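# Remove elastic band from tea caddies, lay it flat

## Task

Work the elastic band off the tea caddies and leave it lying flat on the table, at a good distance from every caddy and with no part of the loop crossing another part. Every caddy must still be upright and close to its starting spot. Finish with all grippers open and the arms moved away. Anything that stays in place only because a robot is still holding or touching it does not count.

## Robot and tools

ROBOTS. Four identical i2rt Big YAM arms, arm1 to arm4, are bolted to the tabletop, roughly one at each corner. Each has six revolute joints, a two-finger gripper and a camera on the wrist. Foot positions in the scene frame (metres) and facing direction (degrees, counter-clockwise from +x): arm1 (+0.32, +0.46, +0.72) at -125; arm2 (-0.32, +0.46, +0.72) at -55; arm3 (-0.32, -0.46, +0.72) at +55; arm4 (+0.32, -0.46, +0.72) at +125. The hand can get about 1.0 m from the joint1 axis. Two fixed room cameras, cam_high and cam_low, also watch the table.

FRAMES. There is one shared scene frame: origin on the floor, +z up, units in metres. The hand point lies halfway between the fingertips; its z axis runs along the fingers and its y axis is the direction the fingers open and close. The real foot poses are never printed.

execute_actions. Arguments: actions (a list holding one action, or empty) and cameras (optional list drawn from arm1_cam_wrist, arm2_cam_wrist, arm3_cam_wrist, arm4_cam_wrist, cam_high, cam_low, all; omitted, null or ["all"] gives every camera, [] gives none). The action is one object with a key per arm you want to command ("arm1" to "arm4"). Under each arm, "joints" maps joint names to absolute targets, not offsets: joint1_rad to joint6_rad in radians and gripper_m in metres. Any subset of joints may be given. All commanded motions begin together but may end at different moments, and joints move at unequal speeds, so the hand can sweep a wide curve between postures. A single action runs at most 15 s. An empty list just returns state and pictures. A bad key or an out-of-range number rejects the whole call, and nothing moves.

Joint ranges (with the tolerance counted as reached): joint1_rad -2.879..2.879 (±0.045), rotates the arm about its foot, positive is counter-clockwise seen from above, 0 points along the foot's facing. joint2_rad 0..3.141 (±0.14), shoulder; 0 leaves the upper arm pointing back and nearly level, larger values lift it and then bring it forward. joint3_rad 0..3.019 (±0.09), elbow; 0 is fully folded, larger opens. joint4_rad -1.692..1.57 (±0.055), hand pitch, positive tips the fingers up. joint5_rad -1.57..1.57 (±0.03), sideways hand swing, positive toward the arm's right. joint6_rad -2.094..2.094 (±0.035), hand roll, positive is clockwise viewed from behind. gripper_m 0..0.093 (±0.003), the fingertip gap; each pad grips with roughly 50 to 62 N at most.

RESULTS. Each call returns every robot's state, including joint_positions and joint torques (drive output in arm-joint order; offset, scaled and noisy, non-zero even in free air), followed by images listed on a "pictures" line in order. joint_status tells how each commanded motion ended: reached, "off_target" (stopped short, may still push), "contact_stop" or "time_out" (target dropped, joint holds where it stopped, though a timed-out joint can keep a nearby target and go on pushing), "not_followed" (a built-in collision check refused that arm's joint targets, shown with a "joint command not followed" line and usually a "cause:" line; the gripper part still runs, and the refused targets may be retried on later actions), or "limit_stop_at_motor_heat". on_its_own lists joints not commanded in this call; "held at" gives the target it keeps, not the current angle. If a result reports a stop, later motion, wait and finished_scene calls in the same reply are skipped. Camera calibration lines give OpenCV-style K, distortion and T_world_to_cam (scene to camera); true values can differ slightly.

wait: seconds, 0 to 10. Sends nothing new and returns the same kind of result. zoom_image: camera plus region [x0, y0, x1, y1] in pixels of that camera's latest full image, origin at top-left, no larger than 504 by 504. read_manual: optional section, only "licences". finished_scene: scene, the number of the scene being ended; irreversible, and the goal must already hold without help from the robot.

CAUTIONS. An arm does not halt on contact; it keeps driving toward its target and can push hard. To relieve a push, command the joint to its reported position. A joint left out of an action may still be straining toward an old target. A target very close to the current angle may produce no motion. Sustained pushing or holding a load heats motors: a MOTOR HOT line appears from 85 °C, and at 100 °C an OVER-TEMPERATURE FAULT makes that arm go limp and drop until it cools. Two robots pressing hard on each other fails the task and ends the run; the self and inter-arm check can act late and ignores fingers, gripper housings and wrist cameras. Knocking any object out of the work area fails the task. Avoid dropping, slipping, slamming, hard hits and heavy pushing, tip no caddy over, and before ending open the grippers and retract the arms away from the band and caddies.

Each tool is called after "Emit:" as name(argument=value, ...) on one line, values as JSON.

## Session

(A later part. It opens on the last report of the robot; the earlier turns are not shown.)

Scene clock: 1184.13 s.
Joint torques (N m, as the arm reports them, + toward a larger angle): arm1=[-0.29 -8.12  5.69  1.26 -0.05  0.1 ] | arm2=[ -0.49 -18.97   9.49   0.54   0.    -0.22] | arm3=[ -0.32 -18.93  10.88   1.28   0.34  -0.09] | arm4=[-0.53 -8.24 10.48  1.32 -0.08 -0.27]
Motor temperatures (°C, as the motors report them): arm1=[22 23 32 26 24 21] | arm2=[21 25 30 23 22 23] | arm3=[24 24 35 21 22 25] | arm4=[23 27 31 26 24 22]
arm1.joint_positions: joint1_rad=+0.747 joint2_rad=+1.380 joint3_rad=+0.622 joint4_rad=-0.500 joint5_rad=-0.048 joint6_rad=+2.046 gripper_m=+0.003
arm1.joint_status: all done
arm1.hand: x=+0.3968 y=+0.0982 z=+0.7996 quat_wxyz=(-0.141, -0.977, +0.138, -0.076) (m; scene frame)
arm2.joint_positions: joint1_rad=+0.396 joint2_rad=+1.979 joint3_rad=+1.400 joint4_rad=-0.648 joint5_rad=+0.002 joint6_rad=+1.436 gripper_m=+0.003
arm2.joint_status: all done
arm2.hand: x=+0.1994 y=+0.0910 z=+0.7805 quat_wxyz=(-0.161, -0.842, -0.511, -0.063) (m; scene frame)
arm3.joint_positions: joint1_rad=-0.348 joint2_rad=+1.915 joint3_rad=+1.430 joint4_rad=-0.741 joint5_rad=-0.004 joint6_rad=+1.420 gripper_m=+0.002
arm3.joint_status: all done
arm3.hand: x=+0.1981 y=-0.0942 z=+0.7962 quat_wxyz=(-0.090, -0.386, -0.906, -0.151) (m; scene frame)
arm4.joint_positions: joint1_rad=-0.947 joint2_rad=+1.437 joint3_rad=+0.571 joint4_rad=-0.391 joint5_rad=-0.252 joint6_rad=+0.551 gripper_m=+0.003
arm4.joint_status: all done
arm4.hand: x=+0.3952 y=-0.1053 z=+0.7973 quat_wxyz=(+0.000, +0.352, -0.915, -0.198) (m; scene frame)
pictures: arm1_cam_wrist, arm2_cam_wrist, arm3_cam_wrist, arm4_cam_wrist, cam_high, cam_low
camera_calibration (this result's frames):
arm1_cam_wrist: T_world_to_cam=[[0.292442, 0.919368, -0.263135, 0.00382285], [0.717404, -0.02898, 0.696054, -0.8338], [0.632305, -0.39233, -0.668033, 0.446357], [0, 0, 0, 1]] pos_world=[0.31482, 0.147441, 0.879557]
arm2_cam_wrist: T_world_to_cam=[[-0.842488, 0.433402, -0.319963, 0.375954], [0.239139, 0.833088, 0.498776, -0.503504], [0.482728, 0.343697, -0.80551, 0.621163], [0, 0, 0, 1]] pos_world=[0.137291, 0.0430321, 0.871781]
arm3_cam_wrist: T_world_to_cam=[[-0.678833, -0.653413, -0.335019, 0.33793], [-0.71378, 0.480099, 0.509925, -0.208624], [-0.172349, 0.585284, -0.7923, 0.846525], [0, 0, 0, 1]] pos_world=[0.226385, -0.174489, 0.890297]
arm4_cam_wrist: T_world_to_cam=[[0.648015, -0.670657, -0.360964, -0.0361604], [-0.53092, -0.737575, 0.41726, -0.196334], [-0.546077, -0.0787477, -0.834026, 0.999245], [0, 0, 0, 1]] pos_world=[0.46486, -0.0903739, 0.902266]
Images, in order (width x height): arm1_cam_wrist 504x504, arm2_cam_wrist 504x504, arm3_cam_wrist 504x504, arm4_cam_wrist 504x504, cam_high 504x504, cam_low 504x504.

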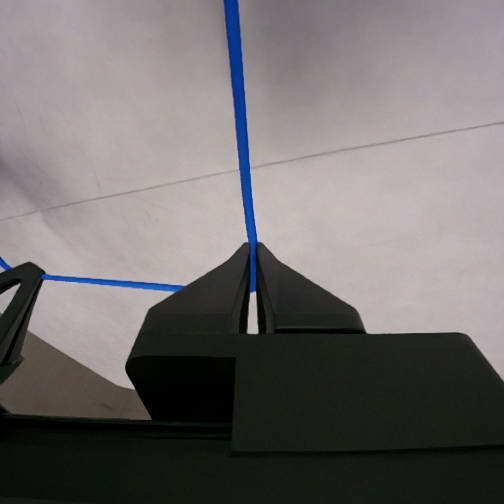

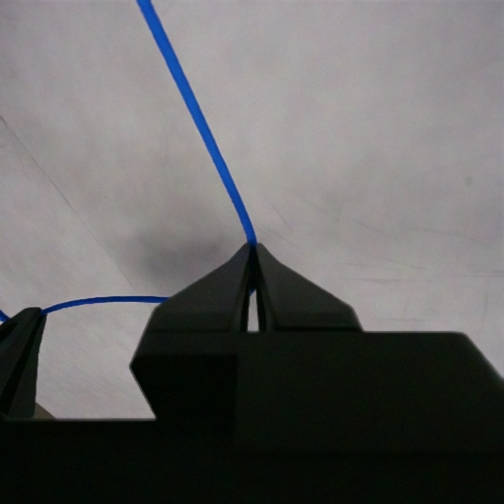

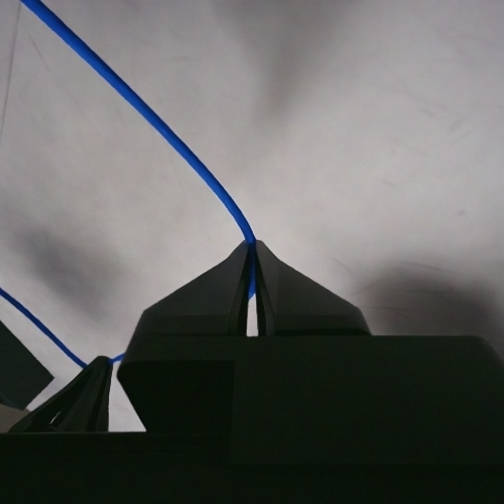

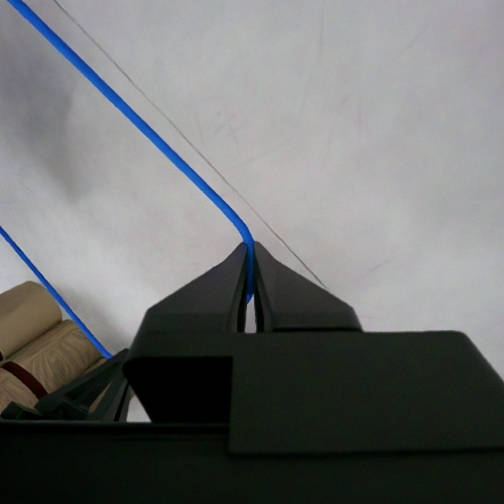

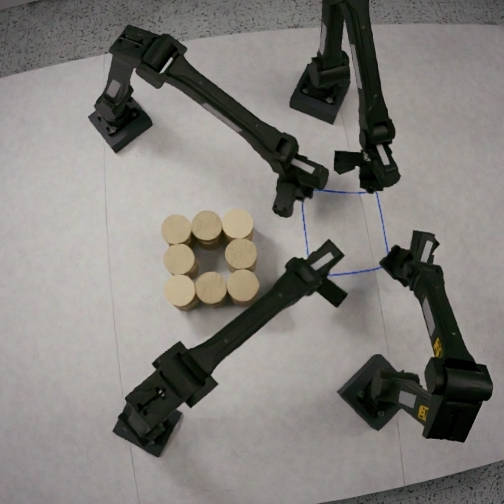

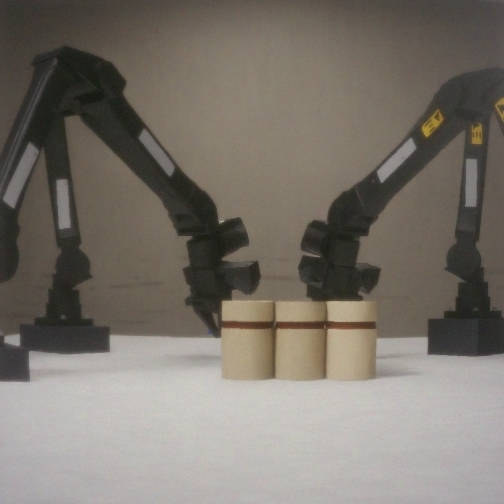

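Emit:
execute_actions(actions=[{"arm1": {"joints": {"joint2_rad": 1.527, "joint4_rad": -0.40}}, "arm2": {"joints": {"joint1_rad": 0.371, "joint2_rad": 2.030, "joint4_rad": -0.551}}, "arm3": {"joints": {"joint1_rad": -0.323, "joint2_rad": 1.963, "joint4_rad": -0.666}}, "arm4": {"joints": {"joint2_rad": 1.589, "joint4_rad": -0.275}}}])

Scene clock: 1217.33 s.
Joint torques (N m, as the arm reports them, + toward a larger angle): arm1=[-0.27 -9.34  4.68  1.11 -0.05  0.09] | arm2=[ -0.79 -16.31   9.32   1.42   0.05  -0.17] | arm3=[  1.99 -15.49  10.83   1.91   0.34  -0.08] | arm4=[-0.47 -9.96  8.8   1.31 -0.07 -0.3 ]
Motor temperatures (°C, as the motors report them): arm1=[22 23 30 26 24 21] | arm2=[21 27 31 23 22 23] | arm3=[24 26 35 21 22 25] | arm4=[23 27 30 26 24 22]
arm1.joint_positions: joint1_rad=+0.747 joint2_rad=+1.538 joint3_rad=+0.622 joint4_rad=-0.410 joint5_rad=-0.048 joint6_rad=+2.046 gripper_m=+0.003
arm1.joint_status: all done
arm1.hand: x=+0.3970 y=+0.0981 z=+0.7506 quat_wxyz=(-0.109, -0.982, +0.139, -0.065) (m; scene frame)
arm2.joint_positions: joint1_rad=+0.378 joint2_rad=+1.997 joint3_rad=+1.400 joint4_rad=-0.574 joint5_rad=+0.002 joint6_rad=+1.436 gripper_m=+0.003
arm2.joint_status: all done
arm2.hand: x=+0.2047 y=+0.0732 z=+0.7760 quat_wxyz=(-0.186, -0.842, -0.501, -0.072) (m; scene frame)
arm3.joint_positions: joint1_rad=-0.336 joint2_rad=+1.935 joint3_rad=+1.430 joint4_rad=-0.686 joint5_rad=-0.004 joint6_rad=+1.420 gripper_m=+0.002
arm3.joint_status: all done
arm3.hand: x=+0.2029 y=-0.0818 z=+0.7888 quat_wxyz=(-0.098, -0.379, -0.905, -0.167) (m; scene frame)
arm4.joint_positions: joint1_rad=-0.947 joint2_rad=+1.600 joint3_rad=+0.575 joint4_rad=-0.284 joint5_rad=-0.252 joint6_rad=+0.551 gripper_m=+0.003
arm4.joint_status: all done
arm4.hand: x=+0.3956 y=-0.1041 z=+0.7507 quat_wxyz=(+0.016, +0.350, -0.919, -0.179) (m; scene frame)
pictures: arm1_cam_wrist, arm2_cam_wrist, arm3_cam_wrist, arm4_cam_wrist, cam_high, cam_low
camera_calibration (this result's frames):
arm1_cam_wrist: T_world_to_cam=[[0.289581, 0.934893, -0.205228, -0.0529093], [0.726048, -0.0748366, 0.68356, -0.789456], [0.623696, -0.346952, -0.700448, 0.436797], [0, 0, 0, 1]] pos_world=[0.316076, 0.141932, 0.834736]
arm2_cam_wrist: T_world_to_cam=[[-0.819434, 0.436178, -0.371856, 0.422016], [0.231121, 0.845131, 0.482013, -0.473947], [0.52451, 0.309034, -0.793339, 0.605711], [0, 0, 0, 1]] pos_world=[0.137652, 0.0292884, 0.865912]
arm3_cam_wrist: T_world_to_cam=[[-0.660812, -0.654445, -0.367463, 0.368683], [-0.733992, 0.461211, 0.498538, -0.195887], [-0.156788, 0.599155, -0.785131, 0.826554], [0, 0, 0, 1]] pos_world=[0.229445, -0.163606, 0.882087]
arm4_cam_wrist: T_world_to_cam=[[0.642569, -0.687275, -0.33876, -0.0687209], [-0.52364, -0.716645, 0.460674, -0.20902], [-0.559381, -0.118626, -0.820378, 0.951599], [0, 0, 0, 1]] pos_world=[0.467013, -0.0841389, 0.853681]
Images, in order (width x height): arm1_cam_wrist 504x504, arm2_cam_wrist 504x504, arm3_cam_wrist 504x504, arm4_cam_wrist 504x504, cam_high 504x504, cam_low 504x504.

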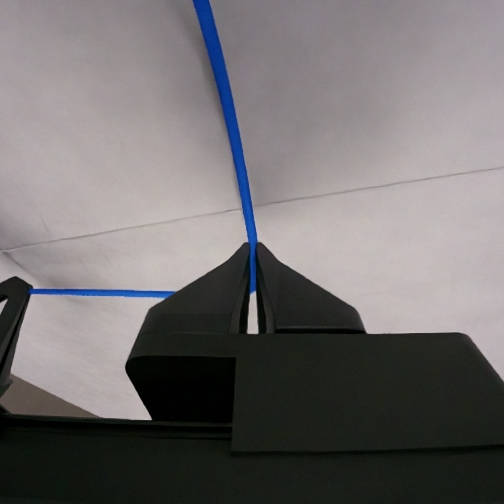

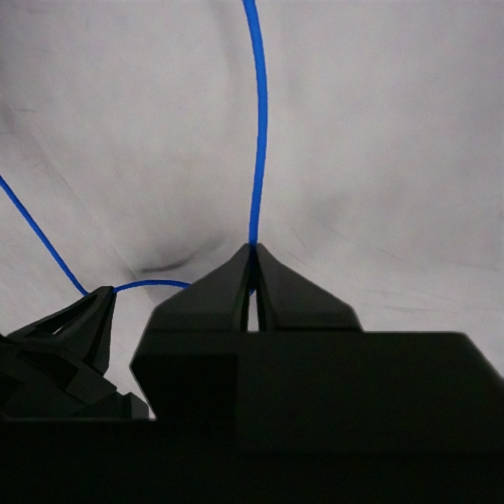

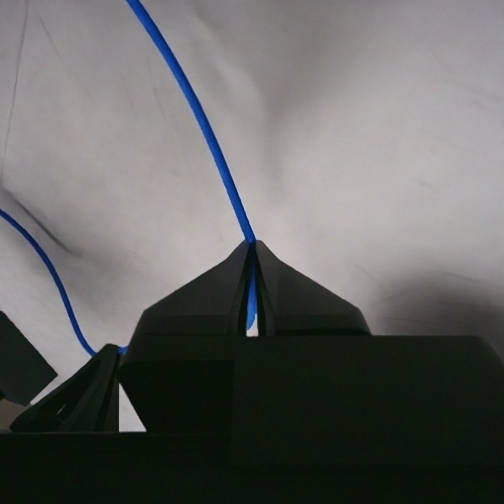

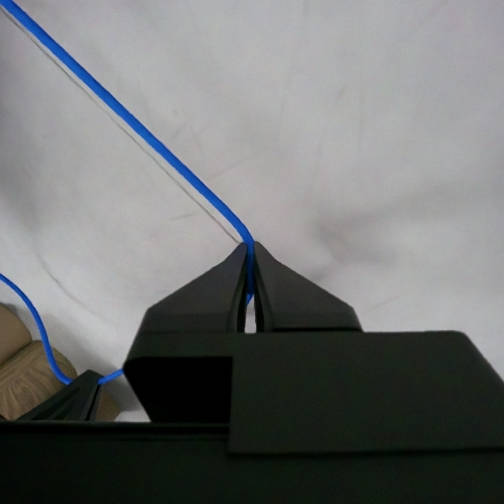

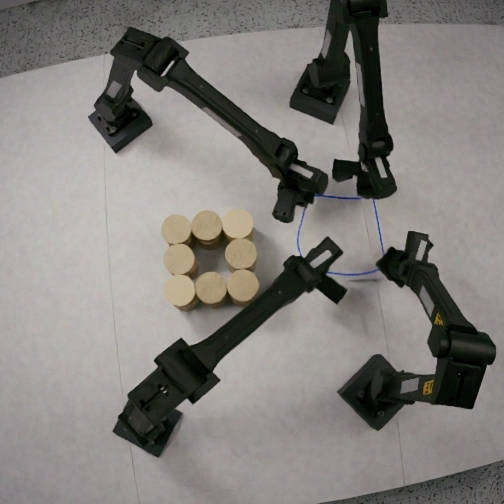

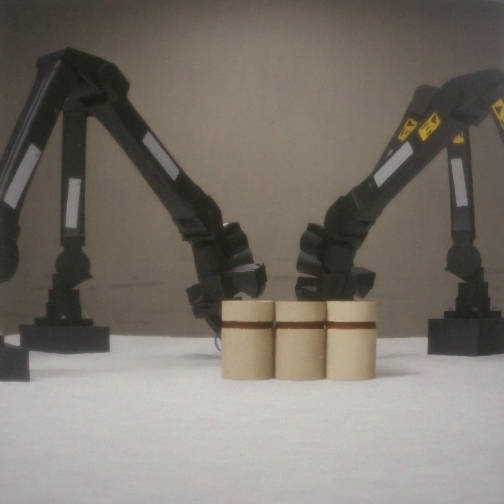

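Emit:
execute_actions(actions=[{"arm1": {"joints": {"joint2_rad": 1.572}}, "arm2": {"joints": {"joint2_rad": 2.070}}, "arm3": {"joints": {"joint2_rad": 2.012}}, "arm4": {"joints": {"joint2_rad": 1.634}}}])

Scene clock: 1227.63 s.
Joint torques (N m, as the arm reports them, + toward a larger angle): arm1=[-0.28 -8.24  4.48  0.94 -0.05  0.1 ] | arm2=[ -0.91 -17.83   9.14   1.31  -0.01  -0.2 ] | arm3=[  1.62 -18.19  10.67   1.58   0.34  -0.07] | arm4=[-0.69 -8.35  8.11  1.13 -0.12 -0.28]
Motor temperatures (°C, as the motors report them): arm1=[22 24 29 26 24 21] | arm2=[21 27 31 23 22 23] | arm3=[24 26 35 21 22 25] | arm4=[23 27 29 26 24 22]
arm1.joint_positions: joint1_rad=+0.747 joint2_rad=+1.566 joint3_rad=+0.622 joint4_rad=-0.407 joint5_rad=-0.048 joint6_rad=+2.047 gripper_m=+0.003
arm1.joint_status: all done
arm1.hand: x=+0.3963 y=+0.1020 z=+0.7409 quat_wxyz=(-0.097, -0.983, +0.140, -0.061) (m; scene frame)
arm2.joint_positions: joint1_rad=+0.378 joint2_rad=+2.046 joint3_rad=+1.400 joint4_rad=-0.572 joint5_rad=+0.002 joint6_rad=+1.436 gripper_m=+0.003
arm2.joint_status: all done
arm2.hand: x=+0.1995 y=+0.0766 z=+0.7457 quat_wxyz=(-0.165, -0.846, -0.503, -0.063) (m; scene frame)
arm3.joint_positions: joint1_rad=-0.336 joint2_rad=+1.994 joint3_rad=+1.430 joint4_rad=-0.684 joint5_rad=-0.004 joint6_rad=+1.420 gripper_m=+0.002
arm3.joint_status: all done
arm3.hand: x=+0.1986 y=-0.0848 z=+0.7520 quat_wxyz=(-0.083, -0.381, -0.910, -0.143) (m; scene frame)
arm4.joint_positions: joint1_rad=-0.947 joint2_rad=+1.628 joint3_rad=+0.579 joint4_rad=-0.280 joint5_rad=-0.252 joint6_rad=+0.551 gripper_m=+0.003
arm4.joint_status: all done
arm4.hand: x=+0.3950 y=-0.1059 z=+0.7424 quat_wxyz=(+0.022, +0.349, -0.921, -0.171) (m; scene frame)
pictures: arm1_cam_wrist, arm2_cam_wrist, arm3_cam_wrist, arm4_cam_wrist, cam_high, cam_low
camera_calibration (this result's frames):
arm1_cam_wrist: T_world_to_cam=[[0.288915, 0.939698, -0.183019, -0.0750283], [0.729224, -0.0921463, 0.678042, -0.777404], [0.62029, -0.329358, -0.711873, 0.439783], [0, 0, 0, 1]] pos_world=[0.315786, 0.143715, 0.82645]
arm2_cam_wrist: T_world_to_cam=[[-0.832248, 0.446174, -0.329077, 0.37493], [0.249723, 0.831636, 0.496003, -0.474073], [0.494976, 0.33062, -0.803548, 0.595107], [0, 0, 0, 1]] pos_world=[0.135858, 0.0302183, 0.836719]
arm3_cam_wrist: T_world_to_cam=[[-0.676552, -0.665949, -0.314307, 0.312568], [-0.710507, 0.478146, 0.516291, -0.195849], [-0.193538, 0.572615, -0.796652, 0.812476], [0, 0, 0, 1]] pos_world=[0.229562, -0.163438, 0.846618]
arm4_cam_wrist: T_world_to_cam=[[0.640345, -0.693815, -0.329514, -0.0790967], [-0.520565, -0.707471, 0.478014, -0.219956], [-0.564775, -0.13456, -0.814201, 0.940069], [0, 0, 0, 1]] pos_world=[0.467075, -0.0839947, 0.844483]
Images, in order (width x height): arm1_cam_wrist 504x504, arm2_cam_wrist 504x504, arm3_cam_wrist 504x504, arm4_cam_wrist 504x504, cam_high 504x504, cam_low 504x504.

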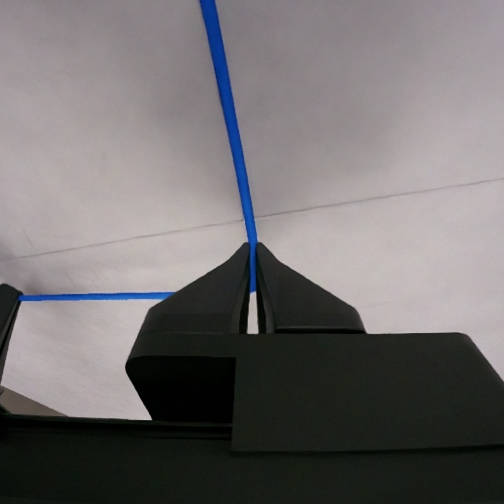

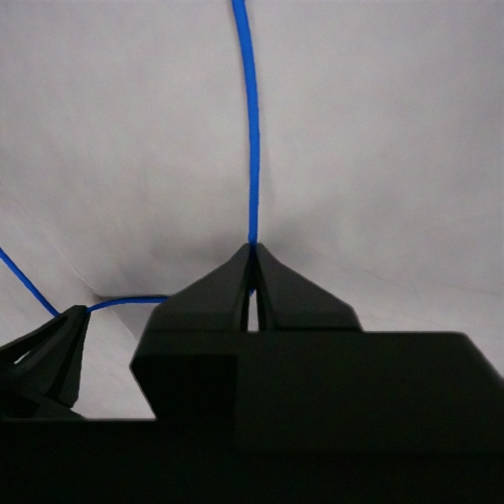

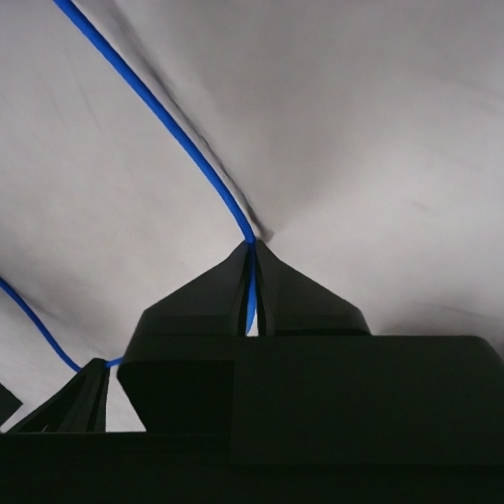

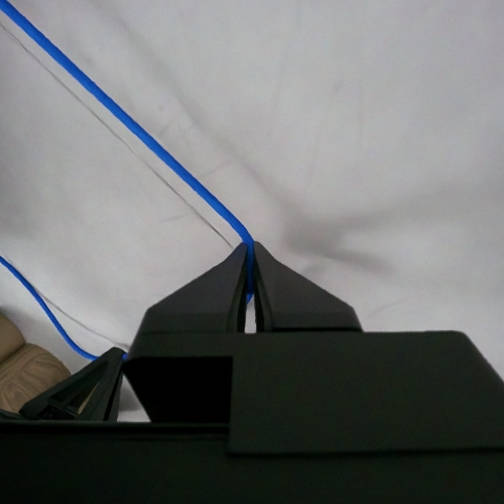

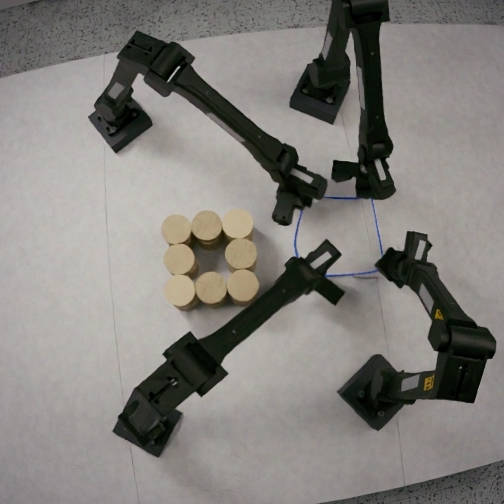

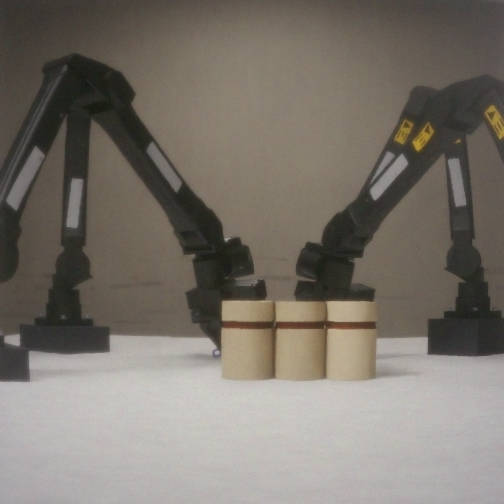

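Emit:
zoom_image(camera="arm4_cam_wrist", region=[0, 150, 420, 430])

Emit:
zoom_image(camera="arm2_cam_wrist", region=[0, 200, 320, 420])

Emit:
zoom_image(camera="arm1_cam_wrist", region=[0, 200, 320, 420])

Region (0, 150, 420, 430) of arm4_cam_wrist's 504x504 image, scaled by 1.200, with more detail than that image has.

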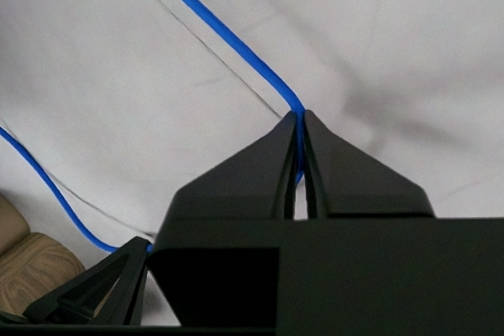

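Region (0, 200, 320, 420) of arm2_cam_wrist's 504x504 image, scaled by 1.575, with more detail than that image has; it fills the top 346 rows of this view, and the rest is white.

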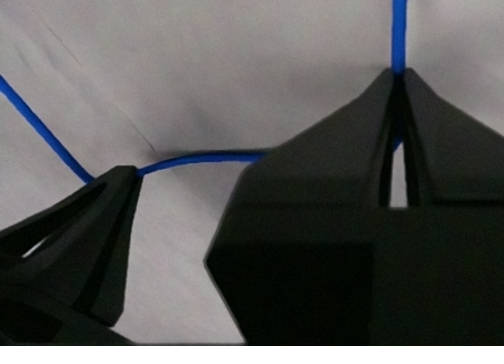

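Region (0, 200, 320, 420) of arm1_cam_wrist's 504x504 image, scaled by 1.575, with more detail than that image has; it fills the top 346 rows of this view, and the rest is white.

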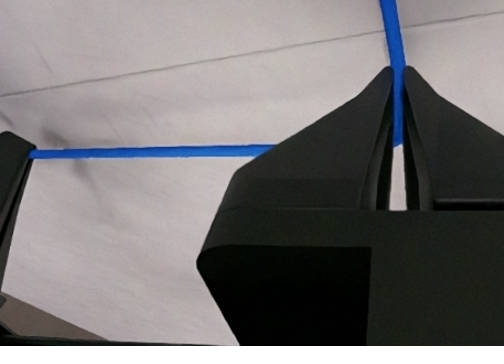

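Emit:
execute_actions(actions=[{"arm1": {"joints": {"joint2_rad": 1.609, "joint4_rad": -0.344}}, "arm2": {"joints": {"joint2_rad": 2.082}}, "arm4": {"joints": {"joint2_rad": 1.677, "joint4_rad": -0.208}}}])

Scene clock: 1257.57 s.
Joint torques (N m, as the arm reports them, + toward a larger angle): arm1=[-0.27 -8.37  4.29  1.24 -0.04  0.1 ] | arm2=[ -0.84 -16.55   9.15   1.5    0.    -0.21] | arm3=[  1.49 -17.49  10.59   1.73   0.35  -0.08] | arm4=[-0.84 -9.73  7.81  1.5  -0.06 -0.28]
Motor temperatures (°C, as the motors report them): arm1=[22 24 29 26 24 21] | arm2=[21 27 31 23 21 23] | arm3=[24 26 35 21 22 25] | arm4=[23 27 29 26 24 22]
arm1.joint_positions: joint1_rad=+0.747 joint2_rad=+1.602 joint3_rad=+0.622 joint4_rad=-0.357 joint5_rad=-0.048 joint6_rad=+2.047 gripper_m=+0.003
arm1.joint_status: all done
arm1.hand: x=+0.3974 y=+0.0964 z=+0.7313 quat_wxyz=(-0.104, -0.983, +0.140, -0.063) (m; scene frame)
arm2.joint_positions: joint1_rad=+0.378 joint2_rad=+2.046 joint3_rad=+1.400 joint4_rad=-0.572 joint5_rad=+0.002 joint6_rad=+1.436 gripper_m=+0.003
arm2.joint_status: all done
arm2.hand: x=+0.1995 y=+0.0766 z=+0.7457 quat_wxyz=(-0.165, -0.846, -0.503, -0.063) (m; scene frame)
arm3.joint_positions: joint1_rad=-0.336 joint2_rad=+1.994 joint3_rad=+1.430 joint4_rad=-0.684 joint5_rad=-0.004 joint6_rad=+1.420 gripper_m=+0.002
arm3.joint_status: not commanded
arm3.hand: x=+0.1986 y=-0.0848 z=+0.7520 quat_wxyz=(-0.083, -0.381, -0.910, -0.143) (m; scene frame)
arm4.joint_positions: joint1_rad=-0.947 joint2_rad=+1.675 joint3_rad=+0.579 joint4_rad=-0.220 joint5_rad=-0.252 joint6_rad=+0.551 gripper_m=+0.003
arm4.joint_status: all done
arm4.hand: x=+0.3966 y=-0.1014 z=+0.7298 quat_wxyz=(+0.018, +0.350, -0.920, -0.176) (m; scene frame)
pictures: arm1_cam_wrist, arm2_cam_wrist, arm3_cam_wrist, arm4_cam_wrist, cam_high, cam_low
camera_calibration (this result's frames):
arm1_cam_wrist: T_world_to_cam=[[0.289471, 0.937058, -0.195266, -0.0628418], [0.727424, -0.0827666, 0.681178, -0.77474], [0.622142, -0.339222, -0.705597, 0.426084], [0, 0, 0, 1]] pos_world=[0.316671, 0.139301, 0.816109]
arm2_cam_wrist: T_world_to_cam=[[-0.832248, 0.446174, -0.329077, 0.37493], [0.249723, 0.831636, 0.496003, -0.474073], [0.494976, 0.33062, -0.803548, 0.595107], [0, 0, 0, 1]] pos_world=[0.135858, 0.0302183, 0.836719]
arm3_cam_wrist: T_world_to_cam=[[-0.676552, -0.665949, -0.314307, 0.312568], [-0.710507, 0.478146, 0.516291, -0.195849], [-0.193538, 0.572615, -0.796652, 0.812476], [0, 0, 0, 1]] pos_world=[0.229562, -0.163438, 0.846618]
arm4_cam_wrist: T_world_to_cam=[[0.641738, -0.689718, -0.335352, -0.0769648], [-0.522514, -0.713287, 0.46712, -0.201851], [-0.561383, -0.124542, -0.818131, 0.933883], [0, 0, 0, 1]] pos_world=[0.468188, -0.0807539, 0.832517]
Images, in order (width x height): arm1_cam_wrist 504x504, arm2_cam_wrist 504x504, arm3_cam_wrist 504x504, arm4_cam_wrist 504x504, cam_high 504x504, cam_low 504x504.

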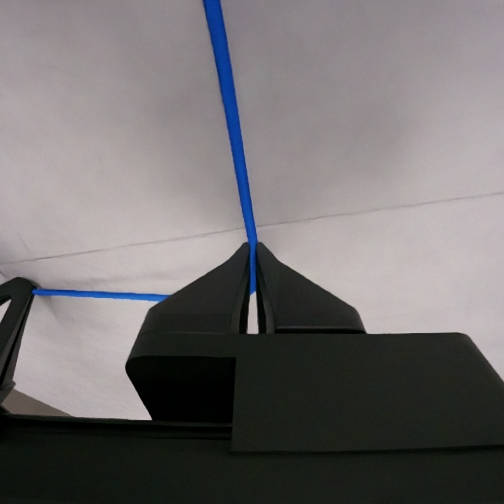

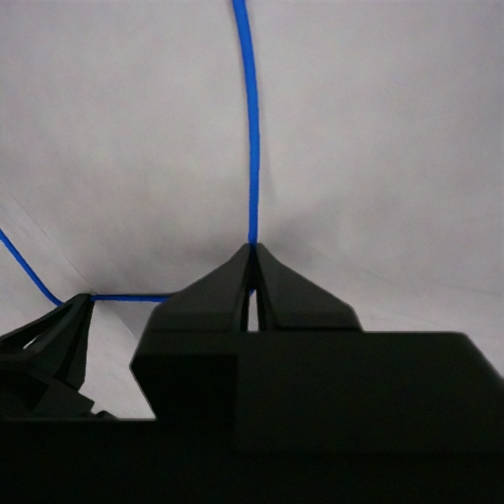

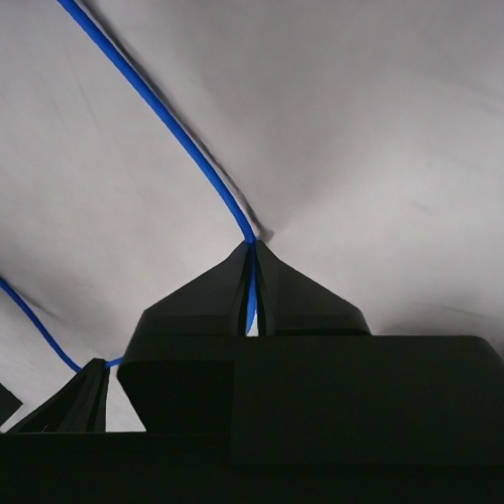

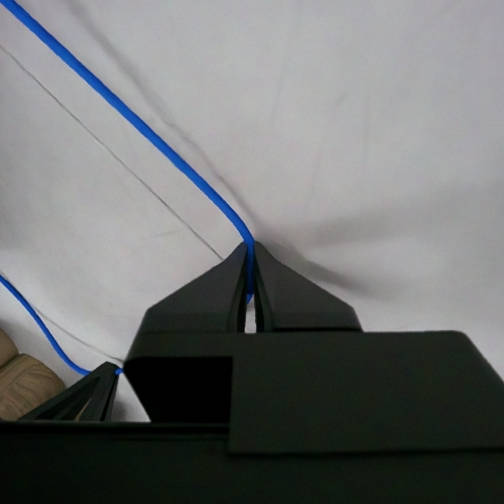

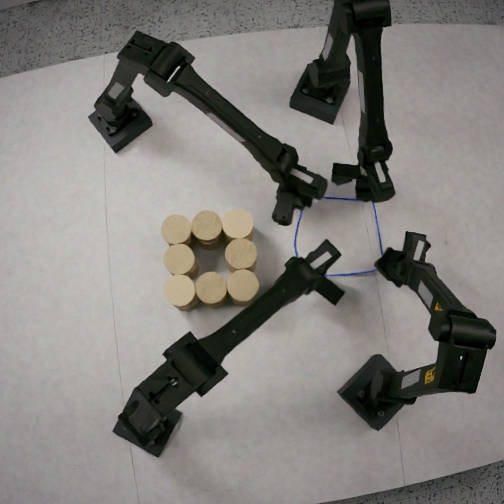

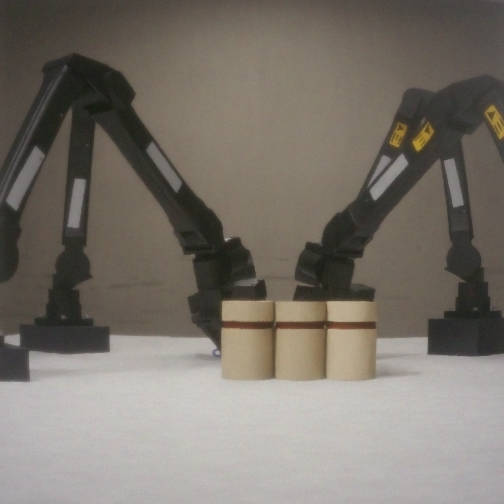

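Emit:
execute_actions(actions=[{"arm1": {"joints": {"gripper_m": 0.022}}, "arm2": {"joints": {"gripper_m": 0.022}}, "arm3": {"joints": {"gripper_m": 0.022}}, "arm4": {"joints": {"gripper_m": 0.022}}}])

Scene clock: 1261.20 s.
Joint torques (N m, as the arm reports them, + toward a larger angle): arm1=[-0.29 -8.22  4.33  0.85 -0.08  0.09] | arm2=[ -0.95 -16.56   8.88   1.46   0.04  -0.21] | arm3=[  1.97 -18.19  10.49   1.72   0.33  -0.07] | arm4=[-0.68 -9.14  7.25  1.28  0.17 -0.27]
Motor temperatures (°C, as the motors report them): arm1=[22 24 29 26 24 21] | arm2=[21 27 31 23 21 23] | arm3=[24 26 35 21 22 25] | arm4=[23 27 29 26 24 22]
arm1.joint_positions: joint1_rad=+0.747 joint2_rad=+1.599 joint3_rad=+0.622 joint4_rad=-0.346 joint5_rad=-0.047 joint6_rad=+2.047 gripper_m=+0.022
arm1.joint_status: all done
arm1.hand: x=+0.3979 y=+0.0934 z=+0.7329 quat_wxyz=(-0.110, -0.982, +0.140, -0.065) (m; scene frame)
arm2.joint_positions: joint1_rad=+0.378 joint2_rad=+2.046 joint3_rad=+1.400 joint4_rad=-0.572 joint5_rad=+0.002 joint6_rad=+1.436 gripper_m=+0.022
arm2.joint_status: all done
arm2.hand: x=+0.1995 y=+0.0766 z=+0.7457 quat_wxyz=(-0.165, -0.846, -0.503, -0.063) (m; scene frame)
arm3.joint_positions: joint1_rad=-0.336 joint2_rad=+1.994 joint3_rad=+1.430 joint4_rad=-0.684 joint5_rad=-0.004 joint6_rad=+1.419 gripper_m=+0.022
arm3.joint_status: all done
arm3.hand: x=+0.1987 y=-0.0848 z=+0.7520 quat_wxyz=(-0.084, -0.381, -0.910, -0.143) (m; scene frame)
arm4.joint_positions: joint1_rad=-0.947 joint2_rad=+1.674 joint3_rad=+0.586 joint4_rad=-0.216 joint5_rad=-0.259 joint6_rad=+0.551 gripper_m=+0.022
arm4.joint_status: all done
arm4.hand: x=+0.3968 y=-0.0966 z=+0.7325 quat_wxyz=(+0.017, +0.351, -0.918, -0.183) (m; scene frame)
pictures: arm1_cam_wrist, arm2_cam_wrist, arm3_cam_wrist, arm4_cam_wrist, cam_high, cam_low
camera_calibration (this result's frames):
arm1_cam_wrist: T_world_to_cam=[[0.290053, 0.934321, -0.207154, -0.0511178], [0.726197, -0.0738988, 0.683503, -0.778413], [0.623303, -0.348687, -0.699936, 0.42218], [0, 0, 0, 1]] pos_world=[0.316962, 0.137445, 0.816958]
arm2_cam_wrist: T_world_to_cam=[[-0.832435, 0.445842, -0.329055, 0.374976], [0.249466, 0.831777, 0.495896, -0.473953], [0.494791, 0.330713, -0.803623, 0.595193], [0, 0, 0, 1]] pos_world=[0.135882, 0.030205, 0.836729]
arm3_cam_wrist: T_world_to_cam=[[-0.676305, -0.666232, -0.31424, 0.312434], [-0.710768, 0.47818, 0.5159, -0.195447], [-0.193446, 0.572257, -0.796932, 0.812675], [0, 0, 0, 1]] pos_world=[0.229592, -0.163446, 0.846658]
arm4_cam_wrist: T_world_to_cam=[[0.642325, -0.683679, -0.346413, -0.064419], [-0.519566, -0.720694, 0.458968, -0.195435], [-0.563444, -0.114822, -0.818136, 0.938533], [0, 0, 0, 1]] pos_world=[0.468648, -0.0771266, 0.835231]
Images, in order (width x height): arm1_cam_wrist 504x504, arm2_cam_wrist 504x504, arm3_cam_wrist 504x504, arm4_cam_wrist 504x504, cam_high 504x504, cam_low 504x504.

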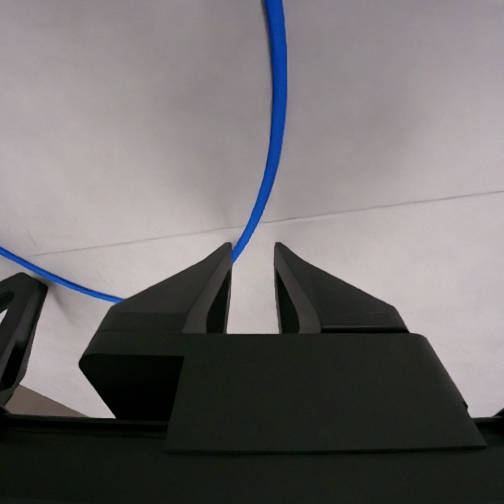

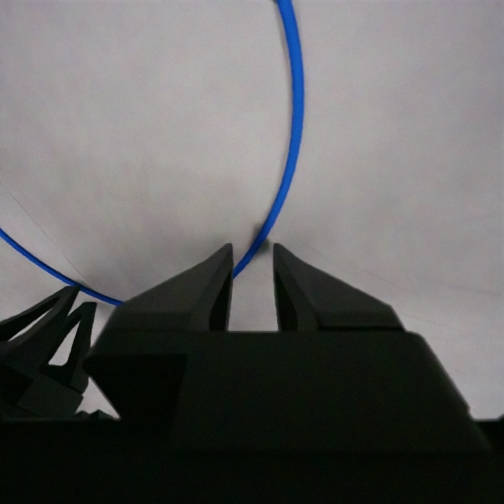

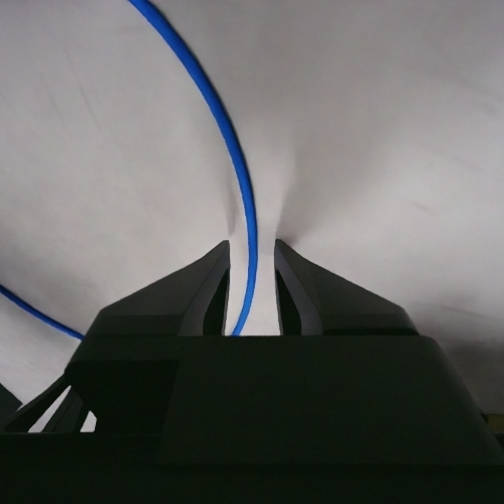

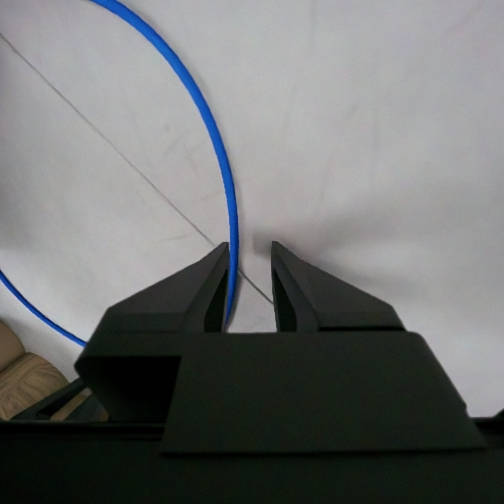

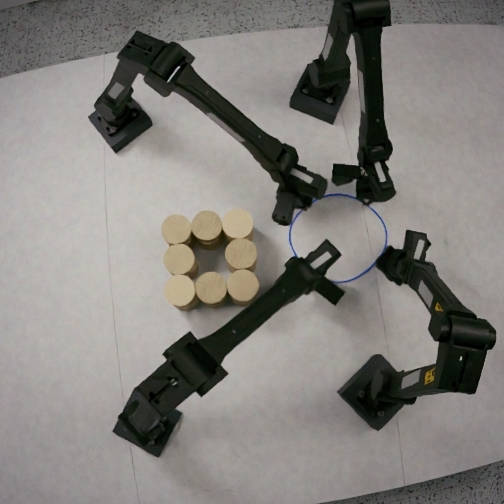

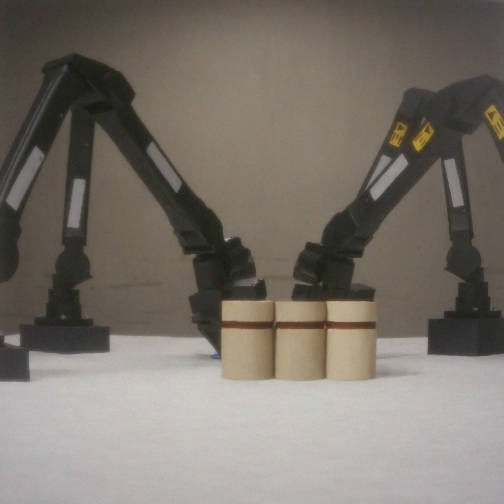

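Emit:
execute_actions(actions=[{"arm1": {"joints": {"joint2_rad": 0.35}}, "arm2": {"joints": {"joint2_rad": 0.8}}, "arm3": {"joints": {"joint2_rad": 0.8}}, "arm4": {"joints": {"joint2_rad": 0.4}}}], cameras=["cam_high", "cam_low"])

Scene clock: 1273.40 s.
Joint torques (N m, as the arm reports them, + toward a larger angle): arm1=[-0.33  1.03  8.99  1.96 -0.09  0.04] | arm2=[-0.75  0.17  7.92  1.91 -0.07 -0.25] | arm3=[ 1.94 -0.19  8.87  2.56  0.25 -0.13] | arm4=[-0.83  0.81 13.32  2.56  0.02 -0.34]
Motor temperatures (°C, as the motors report them): arm1=[22 23 29 26 24 21] | arm2=[21 27 31 23 21 23] | arm3=[24 26 35 21 22 25] | arm4=[23 27 29 26 24 22]
arm1.joint_positions: joint1_rad=+0.747 joint2_rad=+0.346 joint3_rad=+0.616 joint4_rad=-0.346 joint5_rad=-0.048 joint6_rad=+2.047 gripper_m=+0.022
arm1.joint_status: all done
arm1.hand: x=+0.3821 y=+0.1664 z=+1.1863 quat_wxyz=(-0.638, -0.726, +0.090, -0.240) (m; scene frame)
arm2.joint_positions: joint1_rad=+0.378 joint2_rad=+0.791 joint3_rad=+1.433 joint4_rad=-0.561 joint5_rad=+0.002 joint6_rad=+1.434 gripper_m=+0.022
arm2.joint_status: all done
arm2.hand: x=-0.0315 y=+0.2562 z=+1.4652 quat_wxyz=(-0.680, -0.580, -0.349, -0.283) (m; scene frame)
arm3.joint_positions: joint1_rad=-0.336 joint2_rad=+0.791 joint3_rad=+1.463 joint4_rad=-0.677 joint5_rad=-0.004 joint6_rad=+1.418 gripper_m=+0.022
arm3.joint_status: all done
arm3.hand: x=-0.0414 y=-0.2600 z=+1.4227 quat_wxyz=(-0.368, -0.272, -0.651, -0.605) (m; scene frame)
arm4.joint_positions: joint1_rad=-0.947 joint2_rad=+0.395 joint3_rad=+0.586 joint4_rad=-0.216 joint5_rad=-0.252 joint6_rad=+0.551 gripper_m=+0.022
arm4.joint_status: all done
arm4.hand: x=+0.3797 y=-0.1489 z=+1.2072 quat_wxyz=(-0.362, +0.325, -0.638, -0.597) (m; scene frame)
pictures: cam_high, cam_low
Images, in order (width x height): cam_high 504x504, cam_low 504x504.

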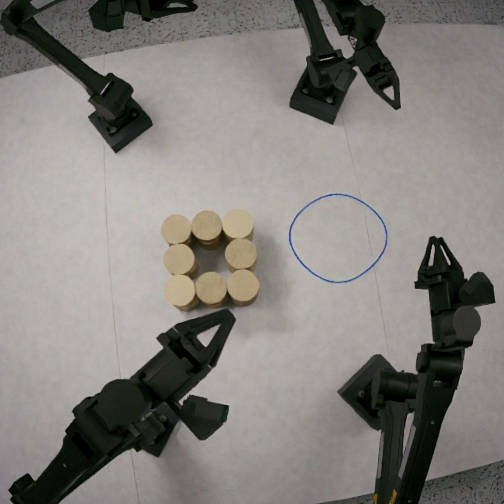

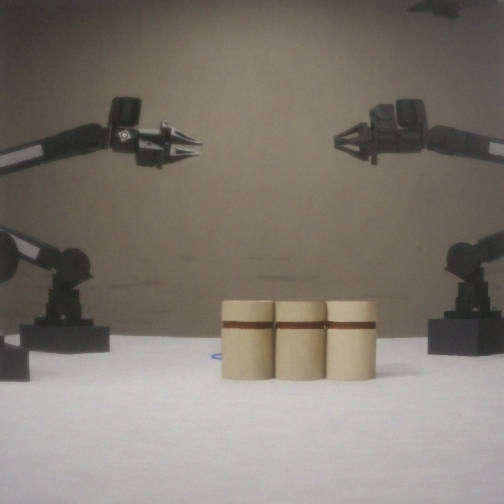

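Emit:
zoom_image(camera="cam_high", region=[150, 170, 410, 330])

Region (150, 170, 410, 330) of cam_high's 504x504 image, scaled by 1.938, with more detail than that image has; it fills the top 310 rows of this view, and the rest is white.

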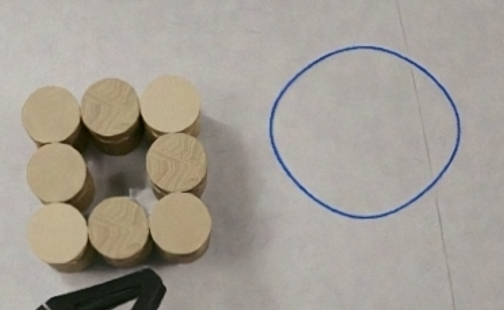

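Emit:
finished_scene(scene=1)

The scene is finished: the task was done.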